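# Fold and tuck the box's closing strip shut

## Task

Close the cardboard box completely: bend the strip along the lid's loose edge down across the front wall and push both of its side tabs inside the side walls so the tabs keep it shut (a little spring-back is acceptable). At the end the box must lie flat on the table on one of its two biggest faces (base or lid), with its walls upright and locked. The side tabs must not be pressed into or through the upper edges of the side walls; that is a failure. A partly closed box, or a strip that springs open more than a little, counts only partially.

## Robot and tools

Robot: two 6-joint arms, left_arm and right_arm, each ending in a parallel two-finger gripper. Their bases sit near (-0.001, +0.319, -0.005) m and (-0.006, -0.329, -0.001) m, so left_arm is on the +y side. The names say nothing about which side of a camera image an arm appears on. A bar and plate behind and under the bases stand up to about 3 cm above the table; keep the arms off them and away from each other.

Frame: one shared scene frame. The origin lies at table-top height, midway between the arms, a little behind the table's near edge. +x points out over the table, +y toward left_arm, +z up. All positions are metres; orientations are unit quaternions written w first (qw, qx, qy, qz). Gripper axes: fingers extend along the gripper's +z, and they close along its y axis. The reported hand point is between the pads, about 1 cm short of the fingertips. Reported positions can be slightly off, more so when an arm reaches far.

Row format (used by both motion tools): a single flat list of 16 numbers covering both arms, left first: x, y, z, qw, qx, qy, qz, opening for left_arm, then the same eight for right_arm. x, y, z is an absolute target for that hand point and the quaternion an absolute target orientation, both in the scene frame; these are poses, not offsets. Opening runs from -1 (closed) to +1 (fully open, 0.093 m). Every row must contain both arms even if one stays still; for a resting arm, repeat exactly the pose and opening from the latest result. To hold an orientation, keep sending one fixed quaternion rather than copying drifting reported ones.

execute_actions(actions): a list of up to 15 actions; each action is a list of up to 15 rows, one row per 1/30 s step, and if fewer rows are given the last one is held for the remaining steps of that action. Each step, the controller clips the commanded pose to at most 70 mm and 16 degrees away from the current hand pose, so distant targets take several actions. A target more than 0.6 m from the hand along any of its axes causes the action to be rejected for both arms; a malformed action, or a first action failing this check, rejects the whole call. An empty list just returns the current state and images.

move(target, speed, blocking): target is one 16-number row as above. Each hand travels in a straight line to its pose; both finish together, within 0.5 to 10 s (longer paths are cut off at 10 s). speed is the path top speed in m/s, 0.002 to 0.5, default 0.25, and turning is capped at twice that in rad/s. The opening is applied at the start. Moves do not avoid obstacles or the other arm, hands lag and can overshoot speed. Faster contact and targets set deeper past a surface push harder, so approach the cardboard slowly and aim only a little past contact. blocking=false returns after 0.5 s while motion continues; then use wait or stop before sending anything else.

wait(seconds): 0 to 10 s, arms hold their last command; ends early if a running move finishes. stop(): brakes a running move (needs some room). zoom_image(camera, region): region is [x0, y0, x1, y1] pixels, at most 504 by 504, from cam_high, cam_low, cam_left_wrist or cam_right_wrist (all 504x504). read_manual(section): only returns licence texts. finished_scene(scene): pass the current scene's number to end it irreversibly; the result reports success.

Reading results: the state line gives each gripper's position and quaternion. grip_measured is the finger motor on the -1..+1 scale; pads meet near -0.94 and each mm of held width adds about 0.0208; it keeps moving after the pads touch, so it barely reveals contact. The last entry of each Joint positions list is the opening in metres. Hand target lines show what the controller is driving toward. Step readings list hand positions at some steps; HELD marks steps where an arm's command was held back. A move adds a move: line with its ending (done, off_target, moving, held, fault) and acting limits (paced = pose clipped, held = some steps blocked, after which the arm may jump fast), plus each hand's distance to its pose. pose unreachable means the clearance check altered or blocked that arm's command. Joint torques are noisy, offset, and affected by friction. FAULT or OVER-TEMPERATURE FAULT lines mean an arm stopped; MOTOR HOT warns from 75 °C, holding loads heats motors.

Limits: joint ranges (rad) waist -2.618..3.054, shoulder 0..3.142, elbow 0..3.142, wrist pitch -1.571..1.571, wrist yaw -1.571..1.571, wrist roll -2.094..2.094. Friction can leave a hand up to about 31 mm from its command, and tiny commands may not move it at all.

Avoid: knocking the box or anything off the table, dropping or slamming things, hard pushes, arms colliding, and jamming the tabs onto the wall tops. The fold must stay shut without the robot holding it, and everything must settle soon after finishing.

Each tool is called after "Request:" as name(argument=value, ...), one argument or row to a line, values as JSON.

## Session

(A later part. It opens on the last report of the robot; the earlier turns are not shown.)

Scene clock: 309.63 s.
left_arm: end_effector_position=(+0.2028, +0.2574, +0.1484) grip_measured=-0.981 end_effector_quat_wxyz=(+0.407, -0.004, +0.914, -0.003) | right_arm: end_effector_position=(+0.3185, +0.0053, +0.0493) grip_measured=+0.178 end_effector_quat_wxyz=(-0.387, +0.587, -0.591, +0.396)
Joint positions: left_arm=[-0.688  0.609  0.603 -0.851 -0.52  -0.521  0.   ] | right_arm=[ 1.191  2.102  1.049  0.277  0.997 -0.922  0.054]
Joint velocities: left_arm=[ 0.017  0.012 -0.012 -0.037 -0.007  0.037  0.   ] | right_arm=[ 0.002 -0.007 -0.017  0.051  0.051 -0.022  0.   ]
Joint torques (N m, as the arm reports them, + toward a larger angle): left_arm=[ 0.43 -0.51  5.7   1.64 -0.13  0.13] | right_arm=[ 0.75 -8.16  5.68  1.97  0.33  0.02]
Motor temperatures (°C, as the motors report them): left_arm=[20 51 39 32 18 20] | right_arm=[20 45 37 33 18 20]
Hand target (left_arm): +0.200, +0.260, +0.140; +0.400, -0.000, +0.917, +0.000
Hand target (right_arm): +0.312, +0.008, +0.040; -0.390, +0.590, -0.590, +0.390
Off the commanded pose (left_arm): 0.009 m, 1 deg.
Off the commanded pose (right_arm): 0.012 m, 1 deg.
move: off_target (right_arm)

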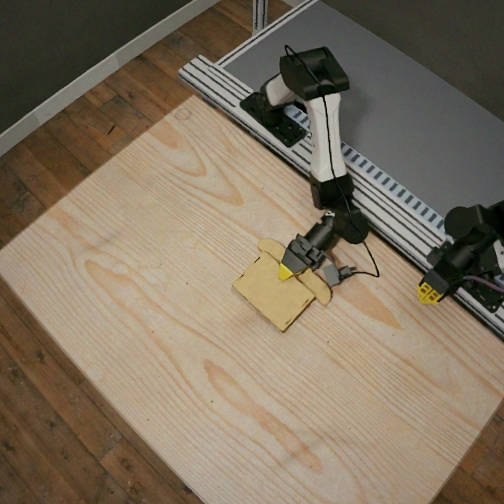

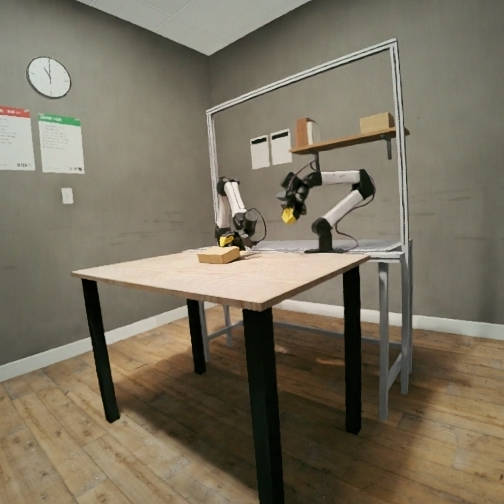

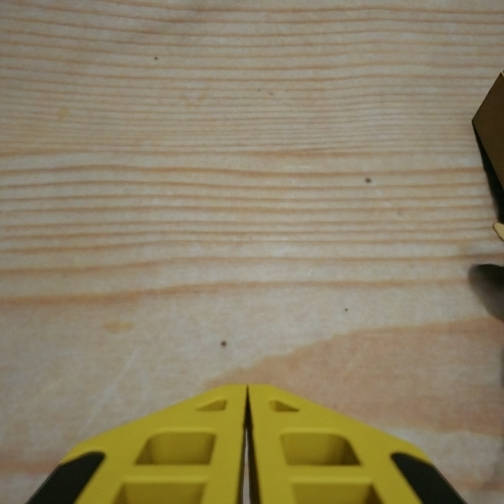

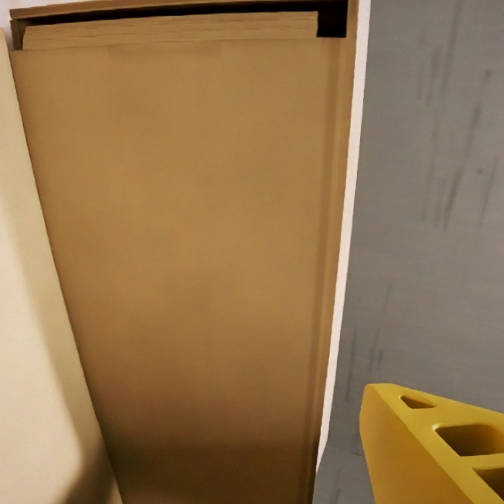

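Request:
move(
  target=[0.20,0.26,0.14,0.40,0,0.9165,0,-1, 0.295,0.008,0.034,0.3903,-0.5897,0.5897,-0.3903,0.18],
  speed=0.02,
)

Request:
move(
  target=[0.20,0.26,0.14,0.40,0,0.9165,0,-1, 0.245,0.008,0.038,0.3903,-0.5897,0.5897,-0.3903,0.18],
  speed=0.03,
)

Scene clock: 318.70 s.
left_arm: end_effector_position=(+0.2028, +0.2574, +0.1484) grip_measured=-0.981 end_effector_quat_wxyz=(+0.407, -0.004, +0.914, -0.003) | right_arm: end_effector_position=(+0.3065, +0.0065, +0.0499) grip_measured=+0.178 end_effector_quat_wxyz=(-0.399, +0.572, -0.595, +0.400)
Joint positions: left_arm=[-0.688  0.609  0.603 -0.851 -0.52  -0.521  0.   ] | right_arm=[ 1.226  2.102  1.029  0.289  1.044 -0.873  0.054]
Joint velocities: left_arm=[ 0.022 -0.017 -0.007  0.007  0.022  0.007  0.   ] | right_arm=[ 0.007 -0.007  0.002  0.037  0.022  0.037 -0.   ]
Joint torques (N m, as the arm reports them, + toward a larger angle): left_arm=[ 0.51 -0.5   5.79  1.63 -0.13  0.12] | right_arm=[ 1.29 -8.24  4.66  1.66  0.18  0.04]
Motor temperatures (°C, as the motors report them): left_arm=[20 49 38 32 18 20] | right_arm=[20 46 35 33 18 20]
Hand target (left_arm): +0.200, +0.260, +0.140; +0.400, -0.000, +0.917, +0.000
Hand target (right_arm): +0.295, +0.007, +0.034; -0.390, +0.590, -0.589, +0.391
Off the commanded pose (left_arm): 0.009 m, 1 deg.
Off the commanded pose (right_arm): 0.020 m, 3 deg.
move: off_target (right_arm)

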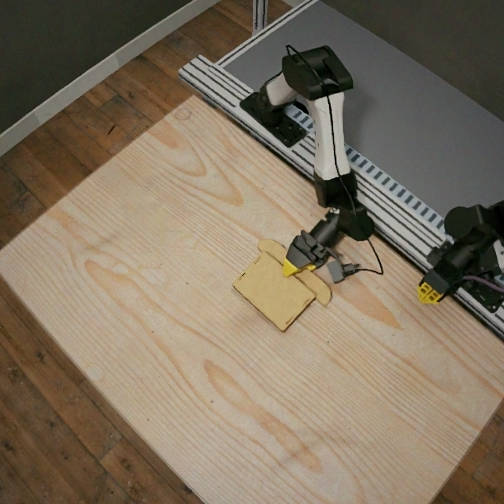

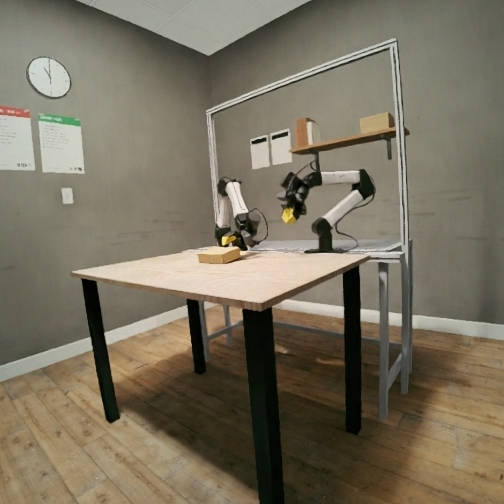

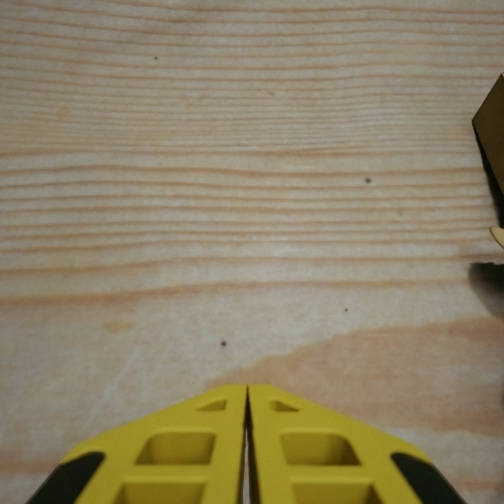

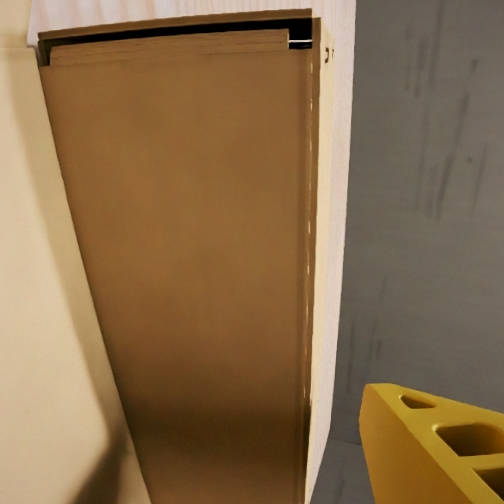

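Scene clock: 321.07 s.
left_arm: end_effector_position=(+0.2028, +0.2574, +0.1484) grip_measured=-0.981 end_effector_quat_wxyz=(+0.407, -0.004, +0.914, -0.003) | right_arm: end_effector_position=(+0.2574, +0.0097, +0.0502) grip_measured=+0.178 end_effector_quat_wxyz=(-0.407, +0.565, -0.596, +0.401)
Joint positions: left_arm=[-0.688  0.609  0.603 -0.851 -0.52  -0.521  0.   ] | right_arm=[ 1.356  2.071  1.004  0.121  1.136 -0.669  0.054]
Joint velocities: left_arm=[-0.007 -0.007 -0.007 -0.022 -0.007  0.037  0.   ] | right_arm=[ 0.007  0.002 -0.002  0.037  0.022 -0.022  0.   ]
Joint torques (N m, as the arm reports them, + toward a larger angle): left_arm=[ 0.46 -0.48  5.77  1.65 -0.13  0.12] | right_arm=[ 1.23 -9.28  4.62  1.14  0.15  0.03]
Motor temperatures (°C, as the motors report them): left_arm=[20 48 38 32 18 20] | right_arm=[20 47 35 32 18 20]
Hand target (left_arm): +0.200, +0.260, +0.140; +0.400, -0.000, +0.917, +0.000
Hand target (right_arm): +0.246, +0.007, +0.038; -0.392, +0.589, -0.588, +0.391
Off the commanded pose (left_arm): 0.009 m, 1 deg.
Off the commanded pose (right_arm): 0.017 m, 4 deg.
move: off_target (right_arm)

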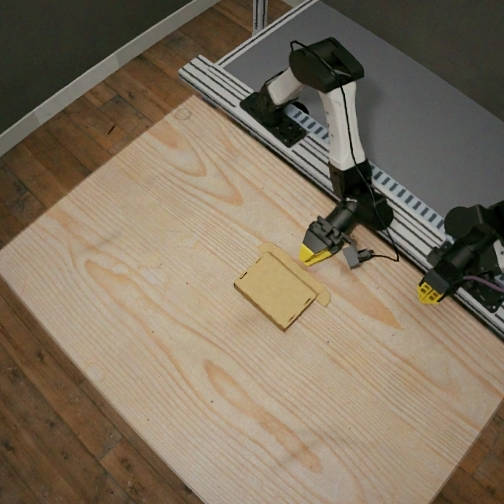

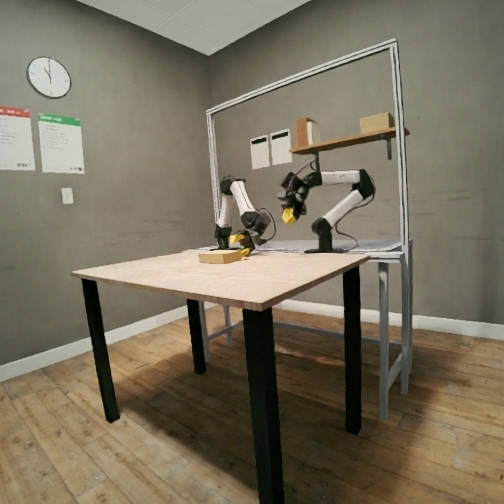

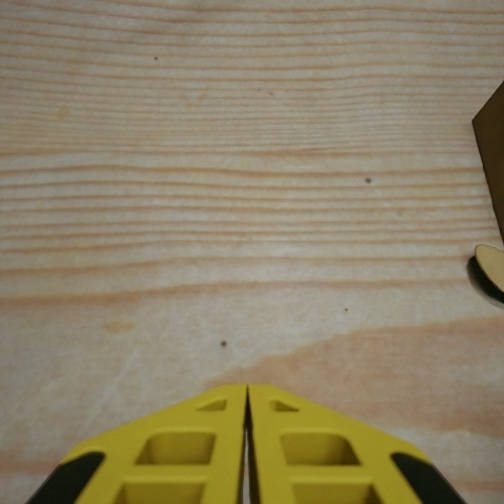

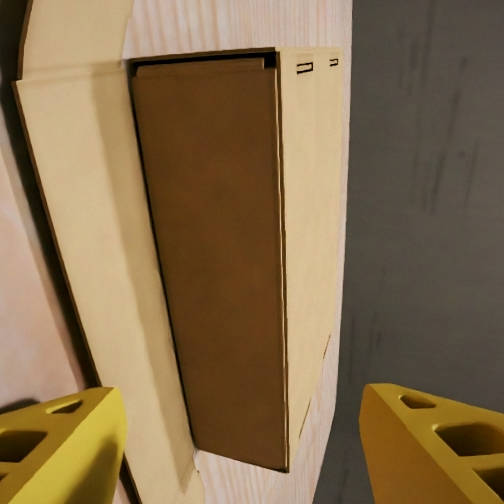

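Request:
move(
  target=[0.20,0.26,0.14,0.40,0,0.9165,0,-1, 0.235,-0.03,0.11,0.3903,-0.5897,0.5897,-0.3903,0.18],
  speed=0.12,
)

Request:
move(
  target=[0.245,0.086,0.085,0.5,0,0.866,0,0.45, 0.27,-0.072,0.09,0.216,0,0.976,0,0.45],
  speed=0.2,
)

Scene clock: 329.23 s.
left_arm: end_effector_position=(+0.2028, +0.2574, +0.1484) grip_measured=-0.981 end_effector_quat_wxyz=(+0.407, -0.004, +0.914, -0.003) | right_arm: end_effector_position=(+0.2400, -0.0313, +0.1099) grip_measured=+0.178 end_effector_quat_wxyz=(-0.389, +0.587, -0.590, +0.396)
Joint positions: left_arm=[-0.688  0.609  0.603 -0.851 -0.52  -0.521  0.   ] | right_arm=[ 1.365  1.765  0.922 -0.167  1.107 -0.652  0.054]
Joint velocities: left_arm=[-0.007 -0.007 -0.007  0.081  0.007 -0.037  0.   ] | right_arm=[ 0.012 -0.007 -0.002 -0.007  0.007  0.007  0.001]
Joint torques (N m, as the arm reports them, + toward a larger angle): left_arm=[ 0.49 -0.53  5.74  1.63 -0.11  0.1 ] | right_arm=[ 0.69 -7.92  7.18  1.37  0.45  0.01]
Motor temperatures (°C, as the motors report them): left_arm=[20 47 38 32 18 20] | right_arm=[20 48 34 31 18 20]
Hand target (left_arm): +0.200, +0.260, +0.140; +0.400, -0.000, +0.917, +0.000
Hand target (right_arm): +0.235, -0.031, +0.109; -0.391, +0.590, -0.589, +0.390
Off the commanded pose (left_arm): 0.009 m, 1 deg.
Off the commanded pose (right_arm): 0.005 m, 1 deg.
move: done

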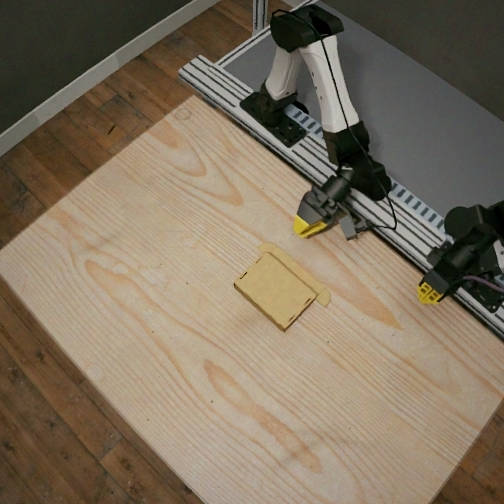

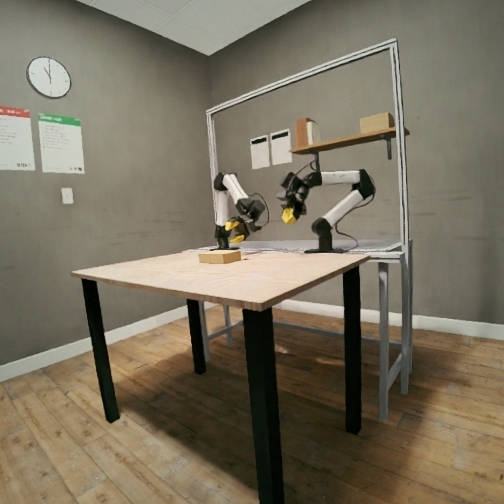

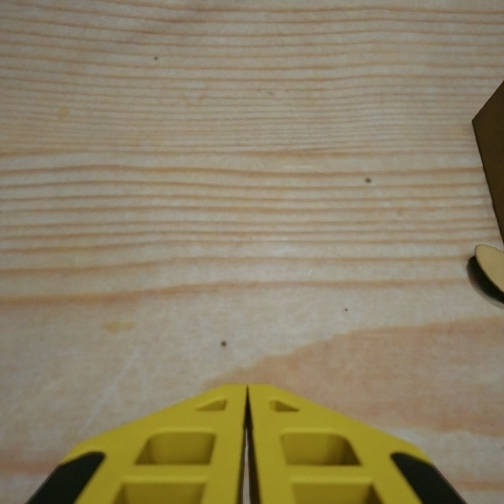

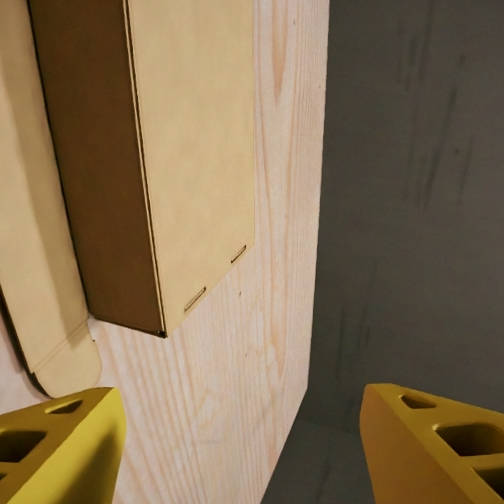

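Scene clock: 333.97 s.
left_arm: end_effector_position=(+0.2420, +0.1008, +0.0774) grip_measured=+0.448 end_effector_quat_wxyz=(+0.490, +0.011, +0.872, +0.016) | right_arm: end_effector_position=(+0.2652, -0.0748, +0.0841) grip_measured=+0.448 end_effector_quat_wxyz=(+0.207, -0.014, +0.978, -0.013)
Joint positions: left_arm=[-1.138  1.479  0.631 -0.157 -0.931 -0.846  0.067] | right_arm=[ 1.001  1.774  1.262 -0.831  0.364  0.844  0.067]
Joint velocities: left_arm=[-0.007  0.007 -0.012  0.022 -0.022  0.037  0.   ] | right_arm=[-0.002  0.017 -0.012 -0.037  0.007  0.095  0.   ]
Joint torques (N m, as the arm reports them, + toward a larger angle): left_arm=[-0.7  -4.62  9.21  1.55 -0.5  -0.01] | right_arm=[-0.77 -8.81  8.28  1.13  0.25 -0.04]
Motor temperatures (°C, as the motors report them): left_arm=[20 46 38 32 18 20] | right_arm=[20 48 34 31 18 20]
Hand target (left_arm): +0.246, +0.089, +0.087; +0.501, -0.001, +0.865, -0.002
Hand target (right_arm): +0.269, -0.073, +0.090; +0.215, -0.002, +0.977, +0.003
Off the commanded pose (left_arm): 0.017 m, 3 deg.
Off the commanded pose (right_arm): 0.008 m, 2 deg.
move: off_target (left_arm)

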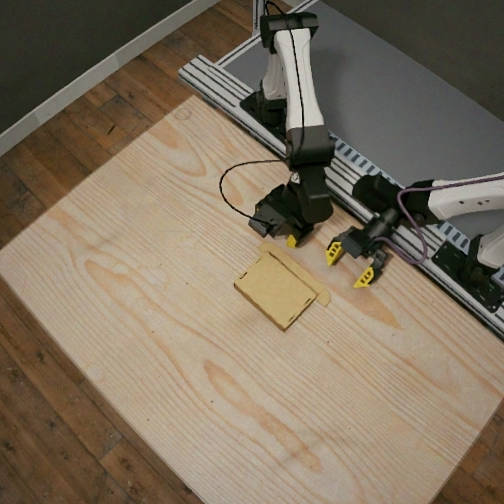

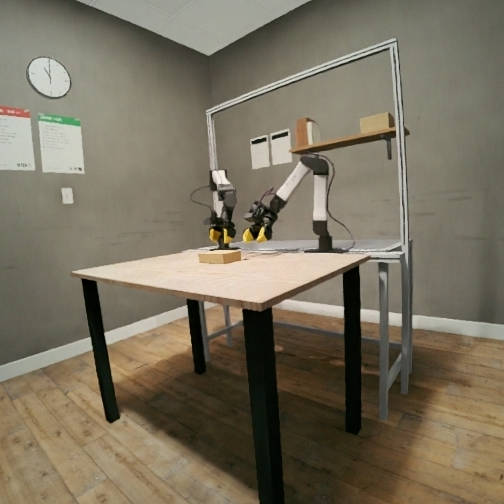

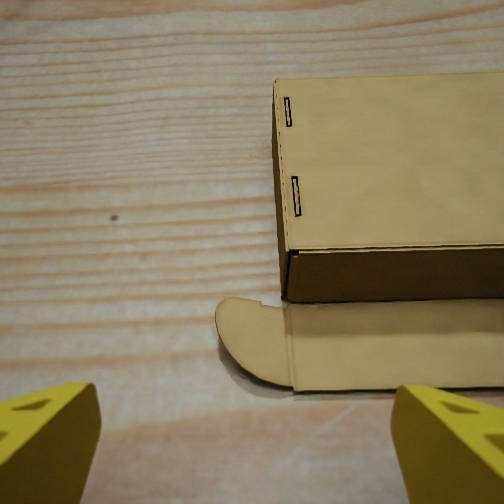

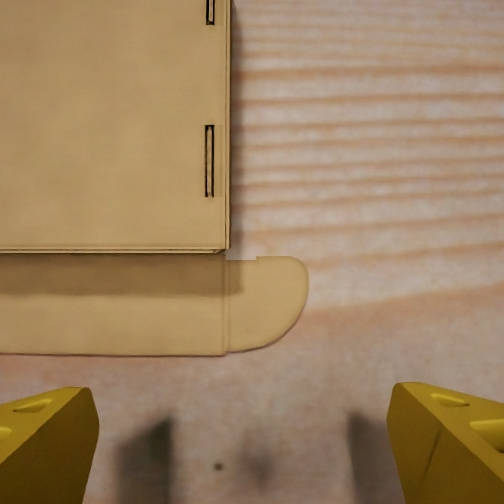

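Request:
move(
  target=[0.268,0.074,0.052,0.5,0,0.866,0,0.45, 0.277,-0.064,0.048,0.216,0,0.976,0,0.45],
  speed=0.06,
)

Scene clock: 349.93 s.
left_arm: end_effector_position=(+0.2608, +0.0859, +0.0457) grip_measured=+0.448 end_effector_quat_wxyz=(+0.494, +0.008, +0.869, +0.017) | right_arm: end_effector_position=(+0.2740, -0.0615, +0.0547) grip_measured=+0.448 end_effector_quat_wxyz=(+0.216, -0.010, +0.976, -0.000)
Joint positions: left_arm=[-1.096  1.661  0.631  0.076 -0.918 -0.789  0.067] | right_arm=[ 1.001  1.842  1.216 -0.685  0.362  0.847  0.067]
Joint velocities: left_arm=[-0.002 -0.012  0.002 -0.037 -0.022 -0.066 -0.001] | right_arm=[ 0.012 -0.002 -0.012 -0.051  0.051 -0.037 -0.   ]
Joint torques (N m, as the arm reports them, + toward a larger angle): left_arm=[ 0.39 -6.06  8.7   1.59 -0.3   0.14] | right_arm=[-1.07 -7.21  6.89  1.25  0.3  -0.06]
Motor temperatures (°C, as the motors report them): left_arm=[20 45 39 32 18 20] | right_arm=[20 50 34 30 18 20]
Hand target (left_arm): +0.268, +0.075, +0.053; +0.500, -0.000, +0.866, +0.001
Hand target (right_arm): +0.277, -0.064, +0.048; +0.216, +0.000, +0.976, -0.000
Off the commanded pose (left_arm): 0.015 m, 2 deg.
Off the commanded pose (right_arm): 0.008 m, 1 deg.
move: off_target (left_arm)

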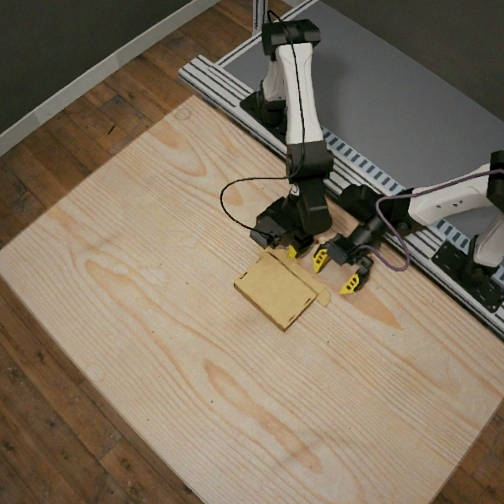

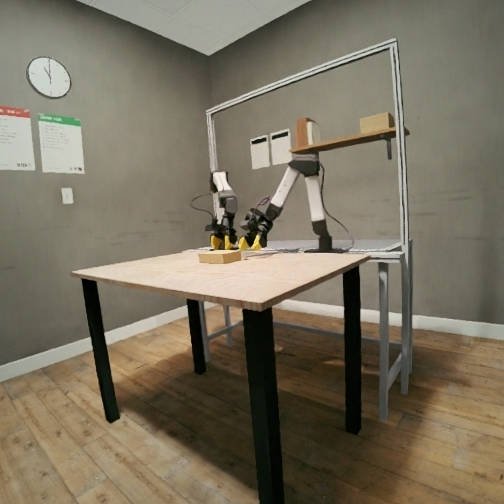

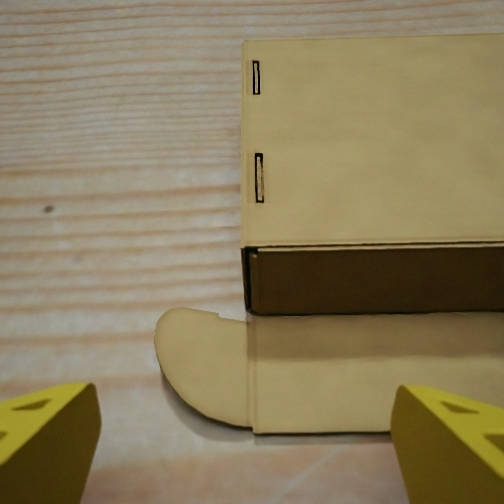

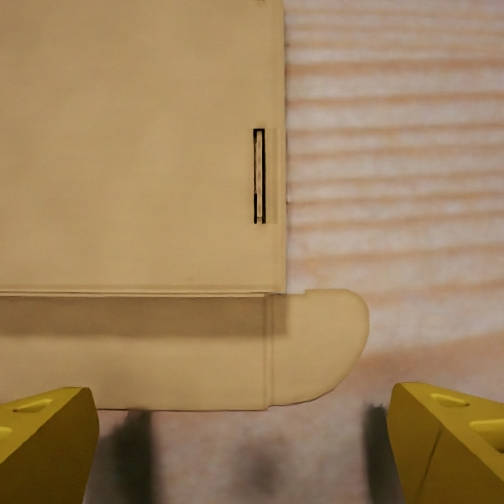

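Request:
move(
  target=[0.278,0.073,0.038,0.5,0,0.866,0,0.45, 0.277,-0.077,0.036,0.216,0,0.976,0,0.45],
  speed=0.03,
)

Scene clock: 362.47 s.
left_arm: end_effector_position=(+0.2718, +0.0823, +0.0334) grip_measured=+0.448 end_effector_quat_wxyz=(+0.495, +0.005, +0.869, +0.014) | right_arm: end_effector_position=(+0.2749, -0.0765, +0.0361) grip_measured=+0.448 end_effector_quat_wxyz=(+0.212, +0.000, +0.977, -0.007)
Joint positions: left_arm=[-1.064  1.73   0.631  0.184 -0.898 -0.75   0.067] | right_arm=[ 0.973  1.842  1.139 -0.618  0.361  0.842  0.067]
Joint velocities: left_arm=[-0.012 -0.012 -0.002 -0.022 -0.007  0.022 -0.   ] | right_arm=[-0.012  0.007  0.002  0.007 -0.051 -0.037 -0.001]
Joint torques (N m, as the arm reports them, + toward a larger angle): left_arm=[ 0.25 -6.45  7.79  1.68 -0.28  0.13] | right_arm=[-0.87 -8.53  6.56  1.21  0.27 -0.25]
Motor temperatures (°C, as the motors report them): left_arm=[20 44 40 32 18 20] | right_arm=[20 49 34 29 18 20]
Hand target (left_arm): +0.278, +0.074, +0.038; +0.500, -0.001, +0.866, +0.000
Hand target (right_arm): +0.277, -0.077, +0.036; +0.216, +0.000, +0.976, -0.000
Off the commanded pose (left_arm): 0.012 m, 2 deg.
Off the commanded pose (right_arm): 0.002 m, 1 deg.
move: off_target (left_arm)

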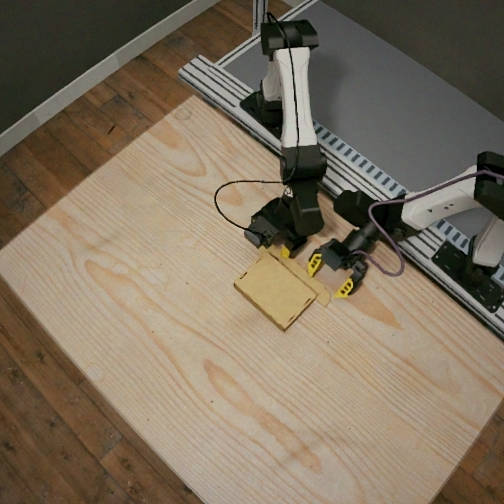

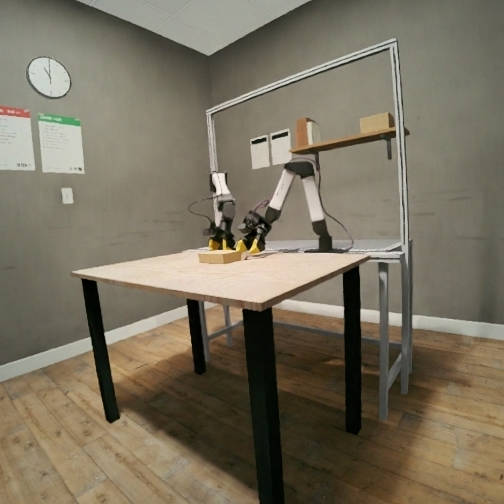

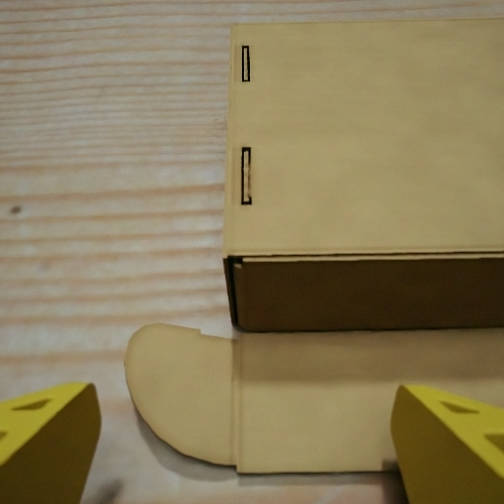

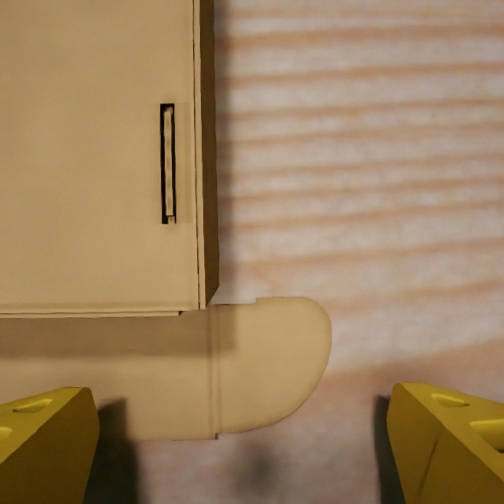

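Request:
move(
  target=[0.280,0.081,0.020,0.5,0,0.866,0,0.45, 0.277,-0.069,0.018,0.216,0,0.976,0,0.45],
  speed=0.02,
)

Scene clock: 369.13 s.
left_arm: end_effector_position=(+0.2820, +0.0753, +0.0287) grip_measured=+0.448 end_effector_quat_wxyz=(+0.504, -0.006, +0.863, -0.004) | right_arm: end_effector_position=(+0.2790, -0.0710, +0.0248) grip_measured=+0.448 end_effector_quat_wxyz=(+0.217, +0.002, +0.976, -0.001)
Joint positions: left_arm=[-1.043  1.782  0.631  0.303 -0.884 -0.725  0.067] | right_arm=[ 0.973  1.876  1.13  -0.561  0.361  0.842  0.067]
Joint velocities: left_arm=[-0.002 -0.007 -0.027 -0.051  0.051 -0.022  0.   ] | right_arm=[ 0.012 -0.007  0.007 -0.022 -0.007 -0.081 -0.001]
Joint torques (N m, as the arm reports them, + toward a larger angle): left_arm=[ 0.38 -6.87  3.31  1.75 -0.23  0.13] | right_arm=[ 0.22 -7.21  6.43  1.24  0.28 -0.12]
Motor temperatures (°C, as the motors report them): left_arm=[20 45 39 32 18 20] | right_arm=[20 49 33 29 18 20]
Hand target (left_arm): +0.280, +0.081, +0.020; +0.500, -0.000, +0.866, +0.001
Hand target (right_arm): +0.277, -0.069, +0.018; +0.216, +0.000, +0.976, -0.000
Off the commanded pose (left_arm): 0.011 m, 1 deg.
Off the commanded pose (right_arm): 0.007 m, 0 deg.
move: off_target (left_arm)

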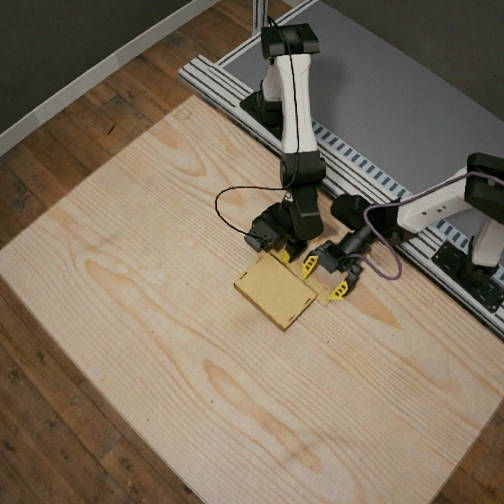

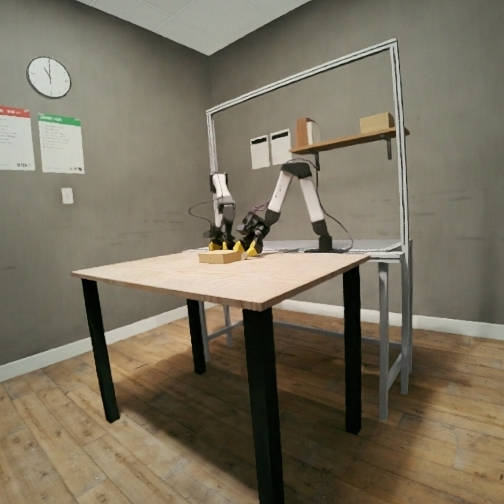

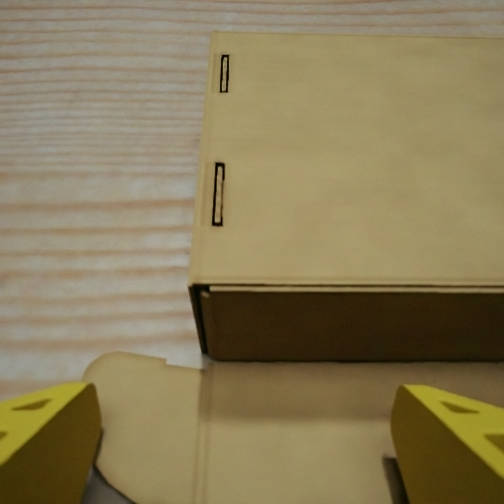

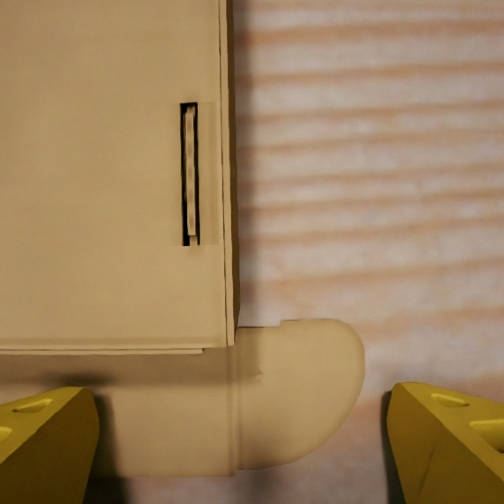

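Request:
move(
  target=[0.274,0.092,0.022,0.5,0,0.866,0,0.45, 0.275,-0.071,0.012,0.216,0,0.976,0,0.45],
  speed=0.015,
)

Scene clock: 375.83 s.
left_arm: end_effector_position=(+0.2746, +0.0885, +0.0210) grip_measured=+0.448 end_effector_quat_wxyz=(+0.499, +0.001, +0.867, +0.006) | right_arm: end_effector_position=(+0.2775, -0.0727, +0.0197) grip_measured=+0.448 end_effector_quat_wxyz=(+0.218, +0.002, +0.976, -0.000)
Joint positions: left_arm=[-1.043  1.766  0.58   0.311 -0.884 -0.724  0.067] | right_arm=[ 0.973  1.876  1.106 -0.533  0.361  0.842  0.067]
Joint velocities: left_arm=[-0.002 -0.002  0.002 -0.007  0.007 -0.081  0.   ] | right_arm=[ 0.012  0.022 -0.007  0.095  0.037 -0.007  0.001]
Joint torques (N m, as the arm reports them, + toward a larger angle): left_arm=[ 0.37 -8.9   3.43  1.71 -0.24  0.13] | right_arm=[ 0.24 -6.97  6.29  1.25  0.28 -0.13]
Motor temperatures (°C, as the motors report them): left_arm=[20 45 39 32 18 20] | right_arm=[20 49 33 29 18 20]
Hand target (left_arm): +0.274, +0.092, +0.022; +0.500, -0.000, +0.866, +0.000
Hand target (right_arm): +0.275, -0.071, +0.012; +0.216, -0.000, +0.976, -0.000
Off the commanded pose (left_arm): 0.004 m, 1 deg.
Off the commanded pose (right_arm): 0.008 m, 0 deg.
move: done

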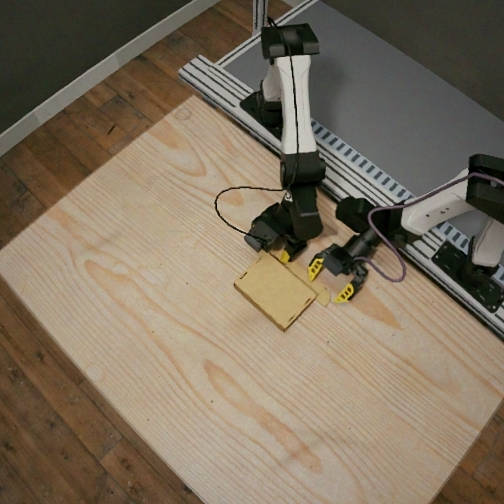

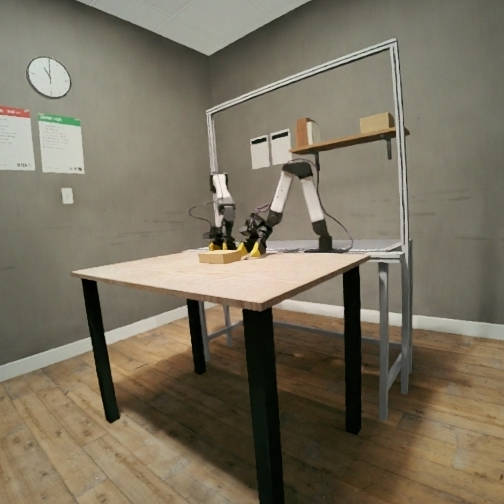

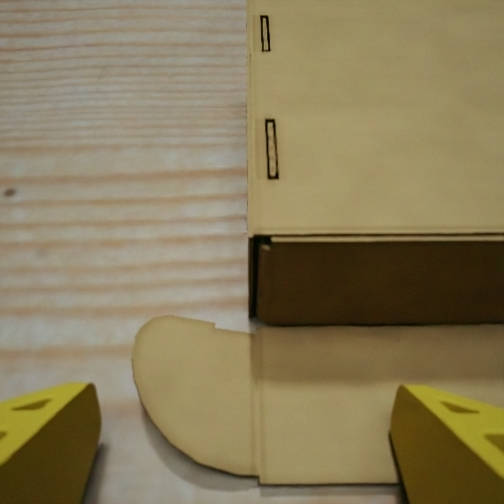

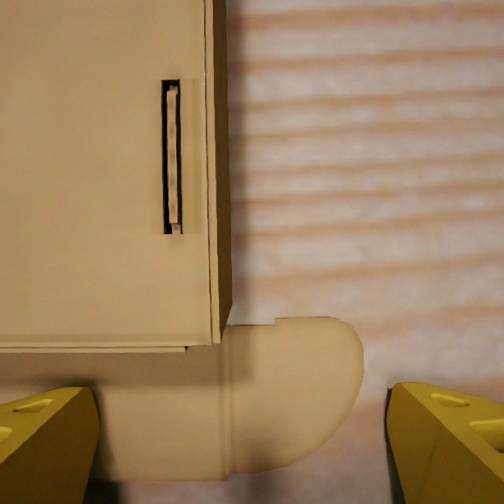

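Request:
move(
  target=[0.277,0.086,0.014,0.5,0,0.866,0,0.45, 0.277,-0.067,0.009,0.216,0,0.976,0,0.45],
  speed=0.01,
)

Scene clock: 383.27 s.
left_arm: end_effector_position=(+0.2756, +0.0862, +0.0165) grip_measured=+0.448 end_effector_quat_wxyz=(+0.500, -0.001, +0.866, +0.003) | right_arm: end_effector_position=(+0.2775, -0.0726, +0.0168) grip_measured=+0.448 end_effector_quat_wxyz=(+0.216, +0.002, +0.976, -0.002)
Joint positions: left_arm=[-1.043  1.793  0.58   0.345 -0.884 -0.723  0.067] | right_arm=[ 0.973  1.885  1.106 -0.53   0.361  0.842  0.067]
Joint velocities: left_arm=[-0.007  0.007 -0.017  0.022 -0.007  0.037 -0.001] | right_arm=[ 0.012 -0.007 -0.002  0.007  0.007 -0.051 -0.001]
Joint torques (N m, as the arm reports them, + toward a larger angle): left_arm=[ 0.4  -6.64  4.9   1.75 -0.24  0.15] | right_arm=[ 0.44 -6.2   7.75  1.27  0.29 -0.1 ]
Motor temperatures (°C, as the motors report them): left_arm=[20 46 38 33 18 20] | right_arm=[20 48 33 29 18 20]
Hand target (left_arm): +0.277, +0.086, +0.014; +0.500, +0.000, +0.866, +0.000
Hand target (right_arm): +0.277, -0.067, +0.009; +0.216, -0.000, +0.976, -0.000
Off the commanded pose (left_arm): 0.003 m, 0 deg.
Off the commanded pose (right_arm): 0.010 m, 0 deg.
move: done

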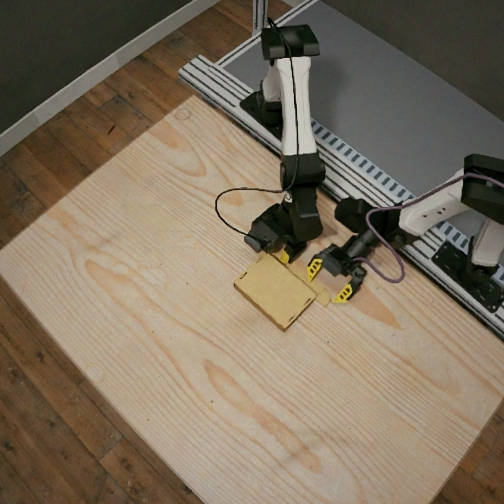

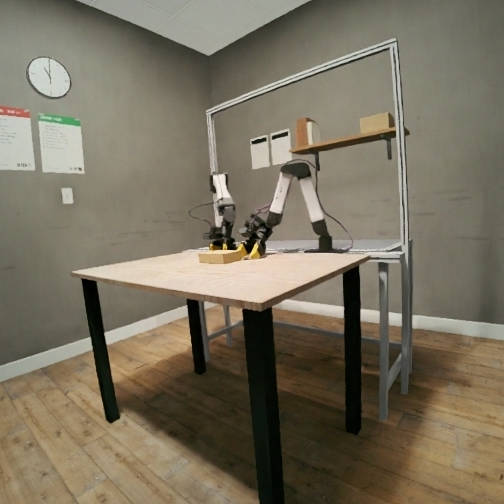

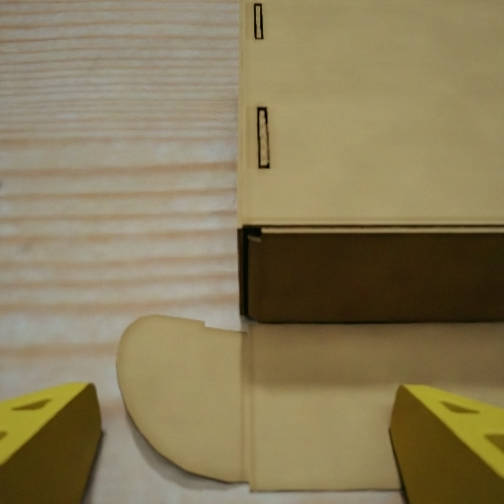

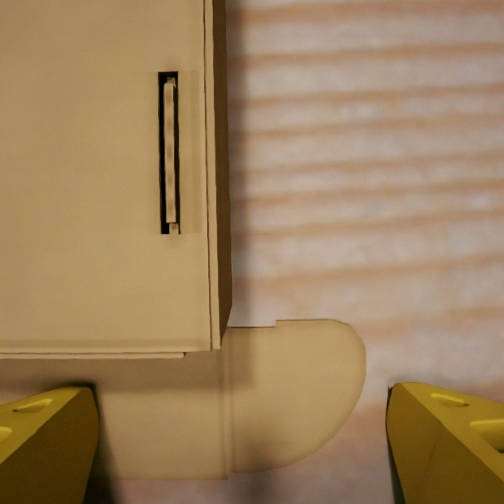

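Request:
move(
  target=[0.277,0.086,0.014,0.5,0,0.866,0,0.45, 0.276,-0.061,0.013,0.216,0,0.976,0,0.45],
  speed=0.01,
)

Scene clock: 390.53 s.
left_arm: end_effector_position=(+0.2759, +0.0859, +0.0168) grip_measured=+0.448 end_effector_quat_wxyz=(+0.501, -0.001, +0.866, +0.002) | right_arm: end_effector_position=(+0.2784, -0.0694, +0.0170) grip_measured=+0.448 end_effector_quat_wxyz=(+0.220, +0.004, +0.976, -0.003)
Joint positions: left_arm=[-1.043  1.793  0.58   0.348 -0.884 -0.723  0.067] | right_arm=[ 0.98   1.894  1.117 -0.53   0.37   0.852  0.067]
Joint velocities: left_arm=[-0.007  0.012 -0.002 -0.051 -0.037  0.066  0.   ] | right_arm=[-0.007 -0.007 -0.012 -0.007 -0.037 -0.007  0.   ]
Joint torques (N m, as the arm reports them, + toward a larger angle): left_arm=[ 0.24 -6.59  4.9   1.72 -0.26  0.11] | right_arm=[ 0.94 -6.45  9.48  1.03  0.24 -0.1 ]
Motor temperatures (°C, as the motors report them): left_arm=[20 45 37 33 18 20] | right_arm=[20 48 33 28 18 20]
Hand target (left_arm): +0.277, +0.086, +0.014; +0.500, -0.000, +0.866, +0.000
Hand target (right_arm): +0.276, -0.061, +0.013; +0.216, -0.000, +0.976, +0.000
Off the commanded pose (left_arm): 0.003 m, 0 deg.
Off the commanded pose (right_arm): 0.010 m, 1 deg.
move: done

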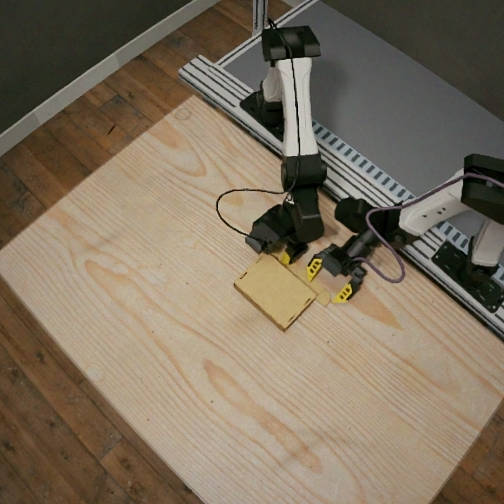

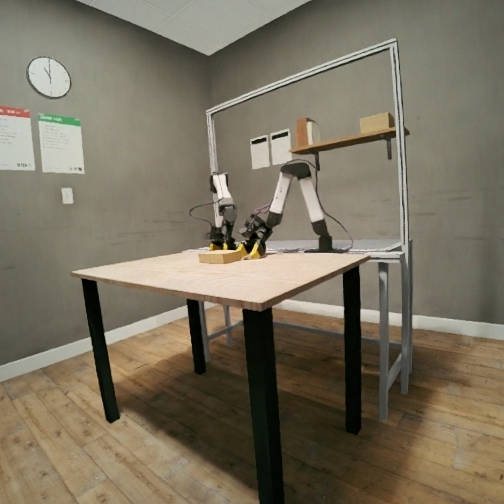

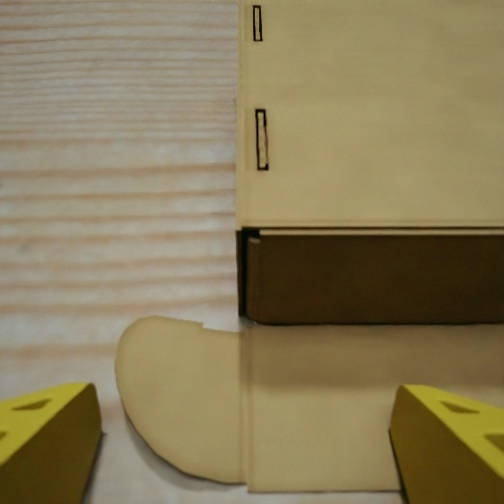

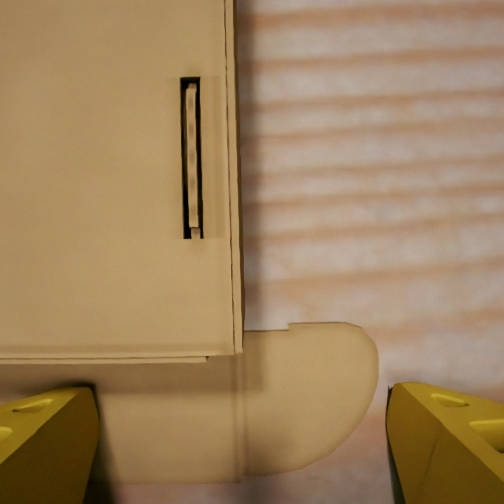

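Request:
execute_actions(
  actions=[
    [[0.277,0.086,0.014,0.5,0,0.866,0,0.38,0.277,-0.066,0.013,0.216,0,0.976,0,0.38],[0.277,0.086,0.014,0.5,0,0.866,0,0.36,0.277,-0.066,0.013,0.216,0,0.976,0,0.36],[0.277,0.086,0.014,0.5,0,0.866,0,0.34,0.277,-0.066,0.013,0.216,0,0.976,0,0.34],[0.277,0.086,0.014,0.5,0,0.866,0,0.32,0.277,-0.066,0.013,0.216,0,0.976,0,0.32],[0.277,0.086,0.014,0.5,0,0.866,0,0.30,0.277,-0.066,0.013,0.216,0,0.976,0,0.30],[0.277,0.086,0.014,0.5,0,0.866,0,0.28,0.277,-0.066,0.013,0.216,0,0.976,0,0.28],[0.277,0.086,0.014,0.5,0,0.866,0,0.26,0.277,-0.066,0.013,0.216,0,0.976,0,0.26],[0.277,0.086,0.014,0.5,0,0.866,0,0.24,0.277,-0.066,0.013,0.216,0,0.976,0,0.24],[0.277,0.086,0.014,0.5,0,0.866,0,0.22,0.277,-0.066,0.013,0.216,0,0.976,0,0.22],[0.277,0.086,0.014,0.5,0,0.866,0,0.20,0.277,-0.066,0.013,0.216,0,0.976,0,0.20],[0.277,0.086,0.014,0.5,0,0.866,0,0.18,0.277,-0.066,0.013,0.216,0,0.976,0,0.18],[0.277,0.086,0.014,0.5,0,0.866,0,0.16,0.277,-0.066,0.013,0.216,0,0.976,0,0.16],[0.277,0.086,0.014,0.5,0,0.866,0,0.14,0.277,-0.066,0.013,0.216,0,0.976,0,0.14],[0.277,0.086,0.014,0.5,0,0.866,0,0.12,0.277,-0.066,0.013,0.216,0,0.976,0,0.12],[0.277,0.086,0.014,0.5,0,0.866,0,0.10,0.277,-0.066,0.013,0.216,0,0.976,0,0.10]],
    [[0.277,0.086,0.014,0.5,0,0.866,0,0.0,0.277,-0.066,0.013,0.216,0,0.976,0,0.0]],
  ],
)

Scene clock: 403.80 s.
left_arm: end_effector_position=(+0.2775, +0.0881, +0.0174) grip_measured=+0.002 end_effector_quat_wxyz=(+0.502, -0.004, +0.865, +0.006) | right_arm: end_effector_position=(+0.2789, -0.0685, +0.0172) grip_measured=+0.002 end_effector_quat_wxyz=(+0.221, +0.004, +0.975, -0.001)
Joint positions: left_arm=[-1.038  1.793  0.58   0.349 -0.889 -0.722  0.045] | right_arm=[ 0.98   1.894  1.117 -0.526  0.369  0.853  0.045]
Joint velocities: left_arm=[-0.007 -0.002 -0.007 -0.066  0.066  0.007  0.   ] | right_arm=[-0.002 -0.017  0.002  0.007  0.022 -0.11  -0.   ]
Joint torques (N m, as the arm reports them, + toward a larger angle): left_arm=[-0.1  -6.49  4.85  1.77 -0.21  0.12] | right_arm=[ 0.02 -7.32  7.8   1.08  0.21 -0.17]
Motor temperatures (°C, as the motors report them): left_arm=[20 45 37 33 18 20] | right_arm=[20 47 34 28 18 20]
Hand target (left_arm): +0.277, +0.086, +0.014; +0.500, -0.000, +0.866, +0.000
Hand target (right_arm): +0.277, -0.066, +0.013; +0.216, -0.000, +0.976, +0.000
Off the commanded pose (left_arm): 0.004 m, 1 deg.
Off the commanded pose (right_arm): 0.005 m, 1 deg.
Step readings (end_effector_position; steps 1 to 15: 1st action; 16 to 30: 2nd action):
0: left_arm (+0.2759, +0.0858, +0.0169) | right_arm (+0.2784, -0.0694, +0.0170)
1: left_arm (+0.2759, +0.0858, +0.0169) | right_arm (+0.2783, -0.0692, +0.0170)
2: left_arm (+0.2759, +0.0858, +0.0169) | right_arm (+0.2785, -0.0686, +0.0170)
4: left_arm (+0.2759, +0.0858, +0.0169) | right_arm (+0.2784, -0.0682, +0.0170)
8: left_arm (+0.2759, +0.0858, +0.0169) | right_arm (+0.2784, -0.0680, +0.0170)
15: left_arm (+0.2767, +0.0869, +0.0170) | right_arm (+0.2786, -0.0683, +0.0171)
16: left_arm (+0.2769, +0.0873, +0.0172) | right_arm (+0.2787, -0.0683, +0.0172)
17: left_arm (+0.2773, +0.0878, +0.0173) | right_arm (+0.2788, -0.0684, +0.0172)
19: left_arm (+0.2775, +0.0880, +0.0173) | right_arm (+0.2789, -0.0685, +0.0172)
23: left_arm (+0.2775, +0.0881, +0.0174) | right_arm (+0.2789, -0.0685, +0.0172)
30: end_effector_position above

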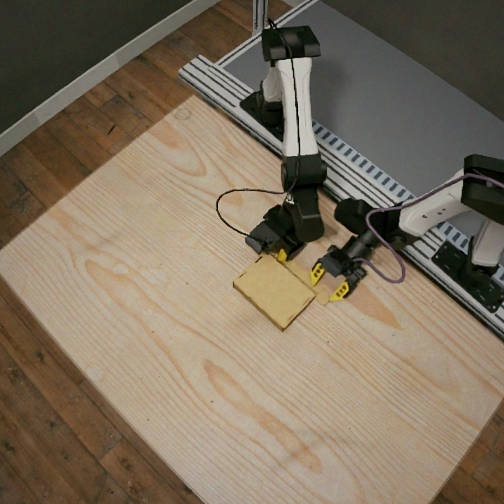

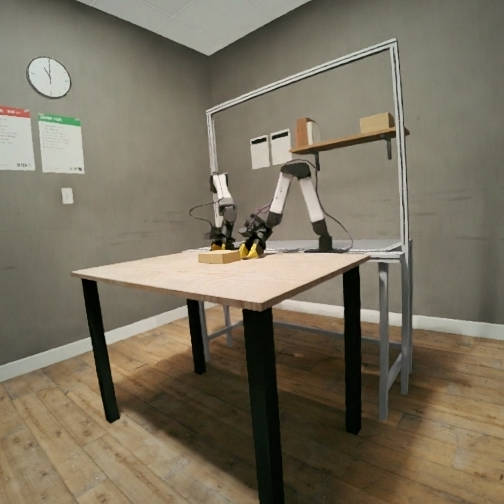

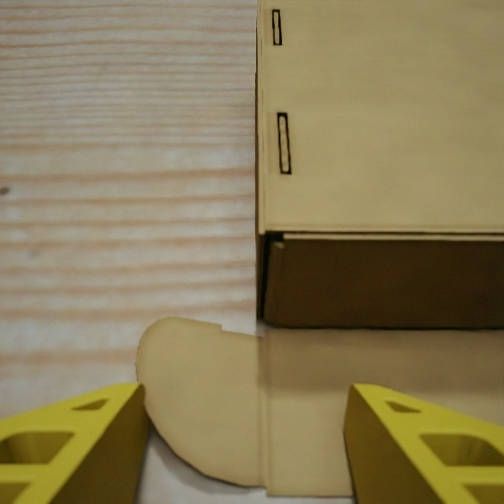

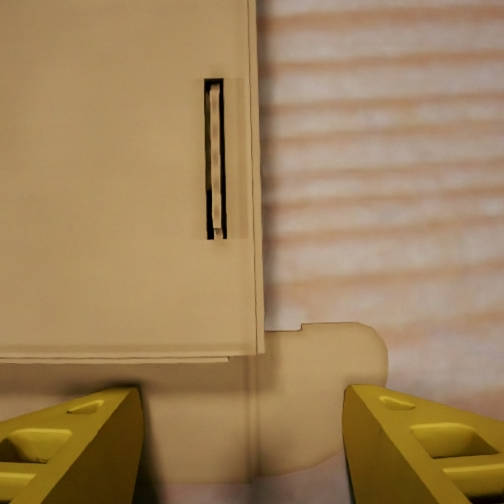

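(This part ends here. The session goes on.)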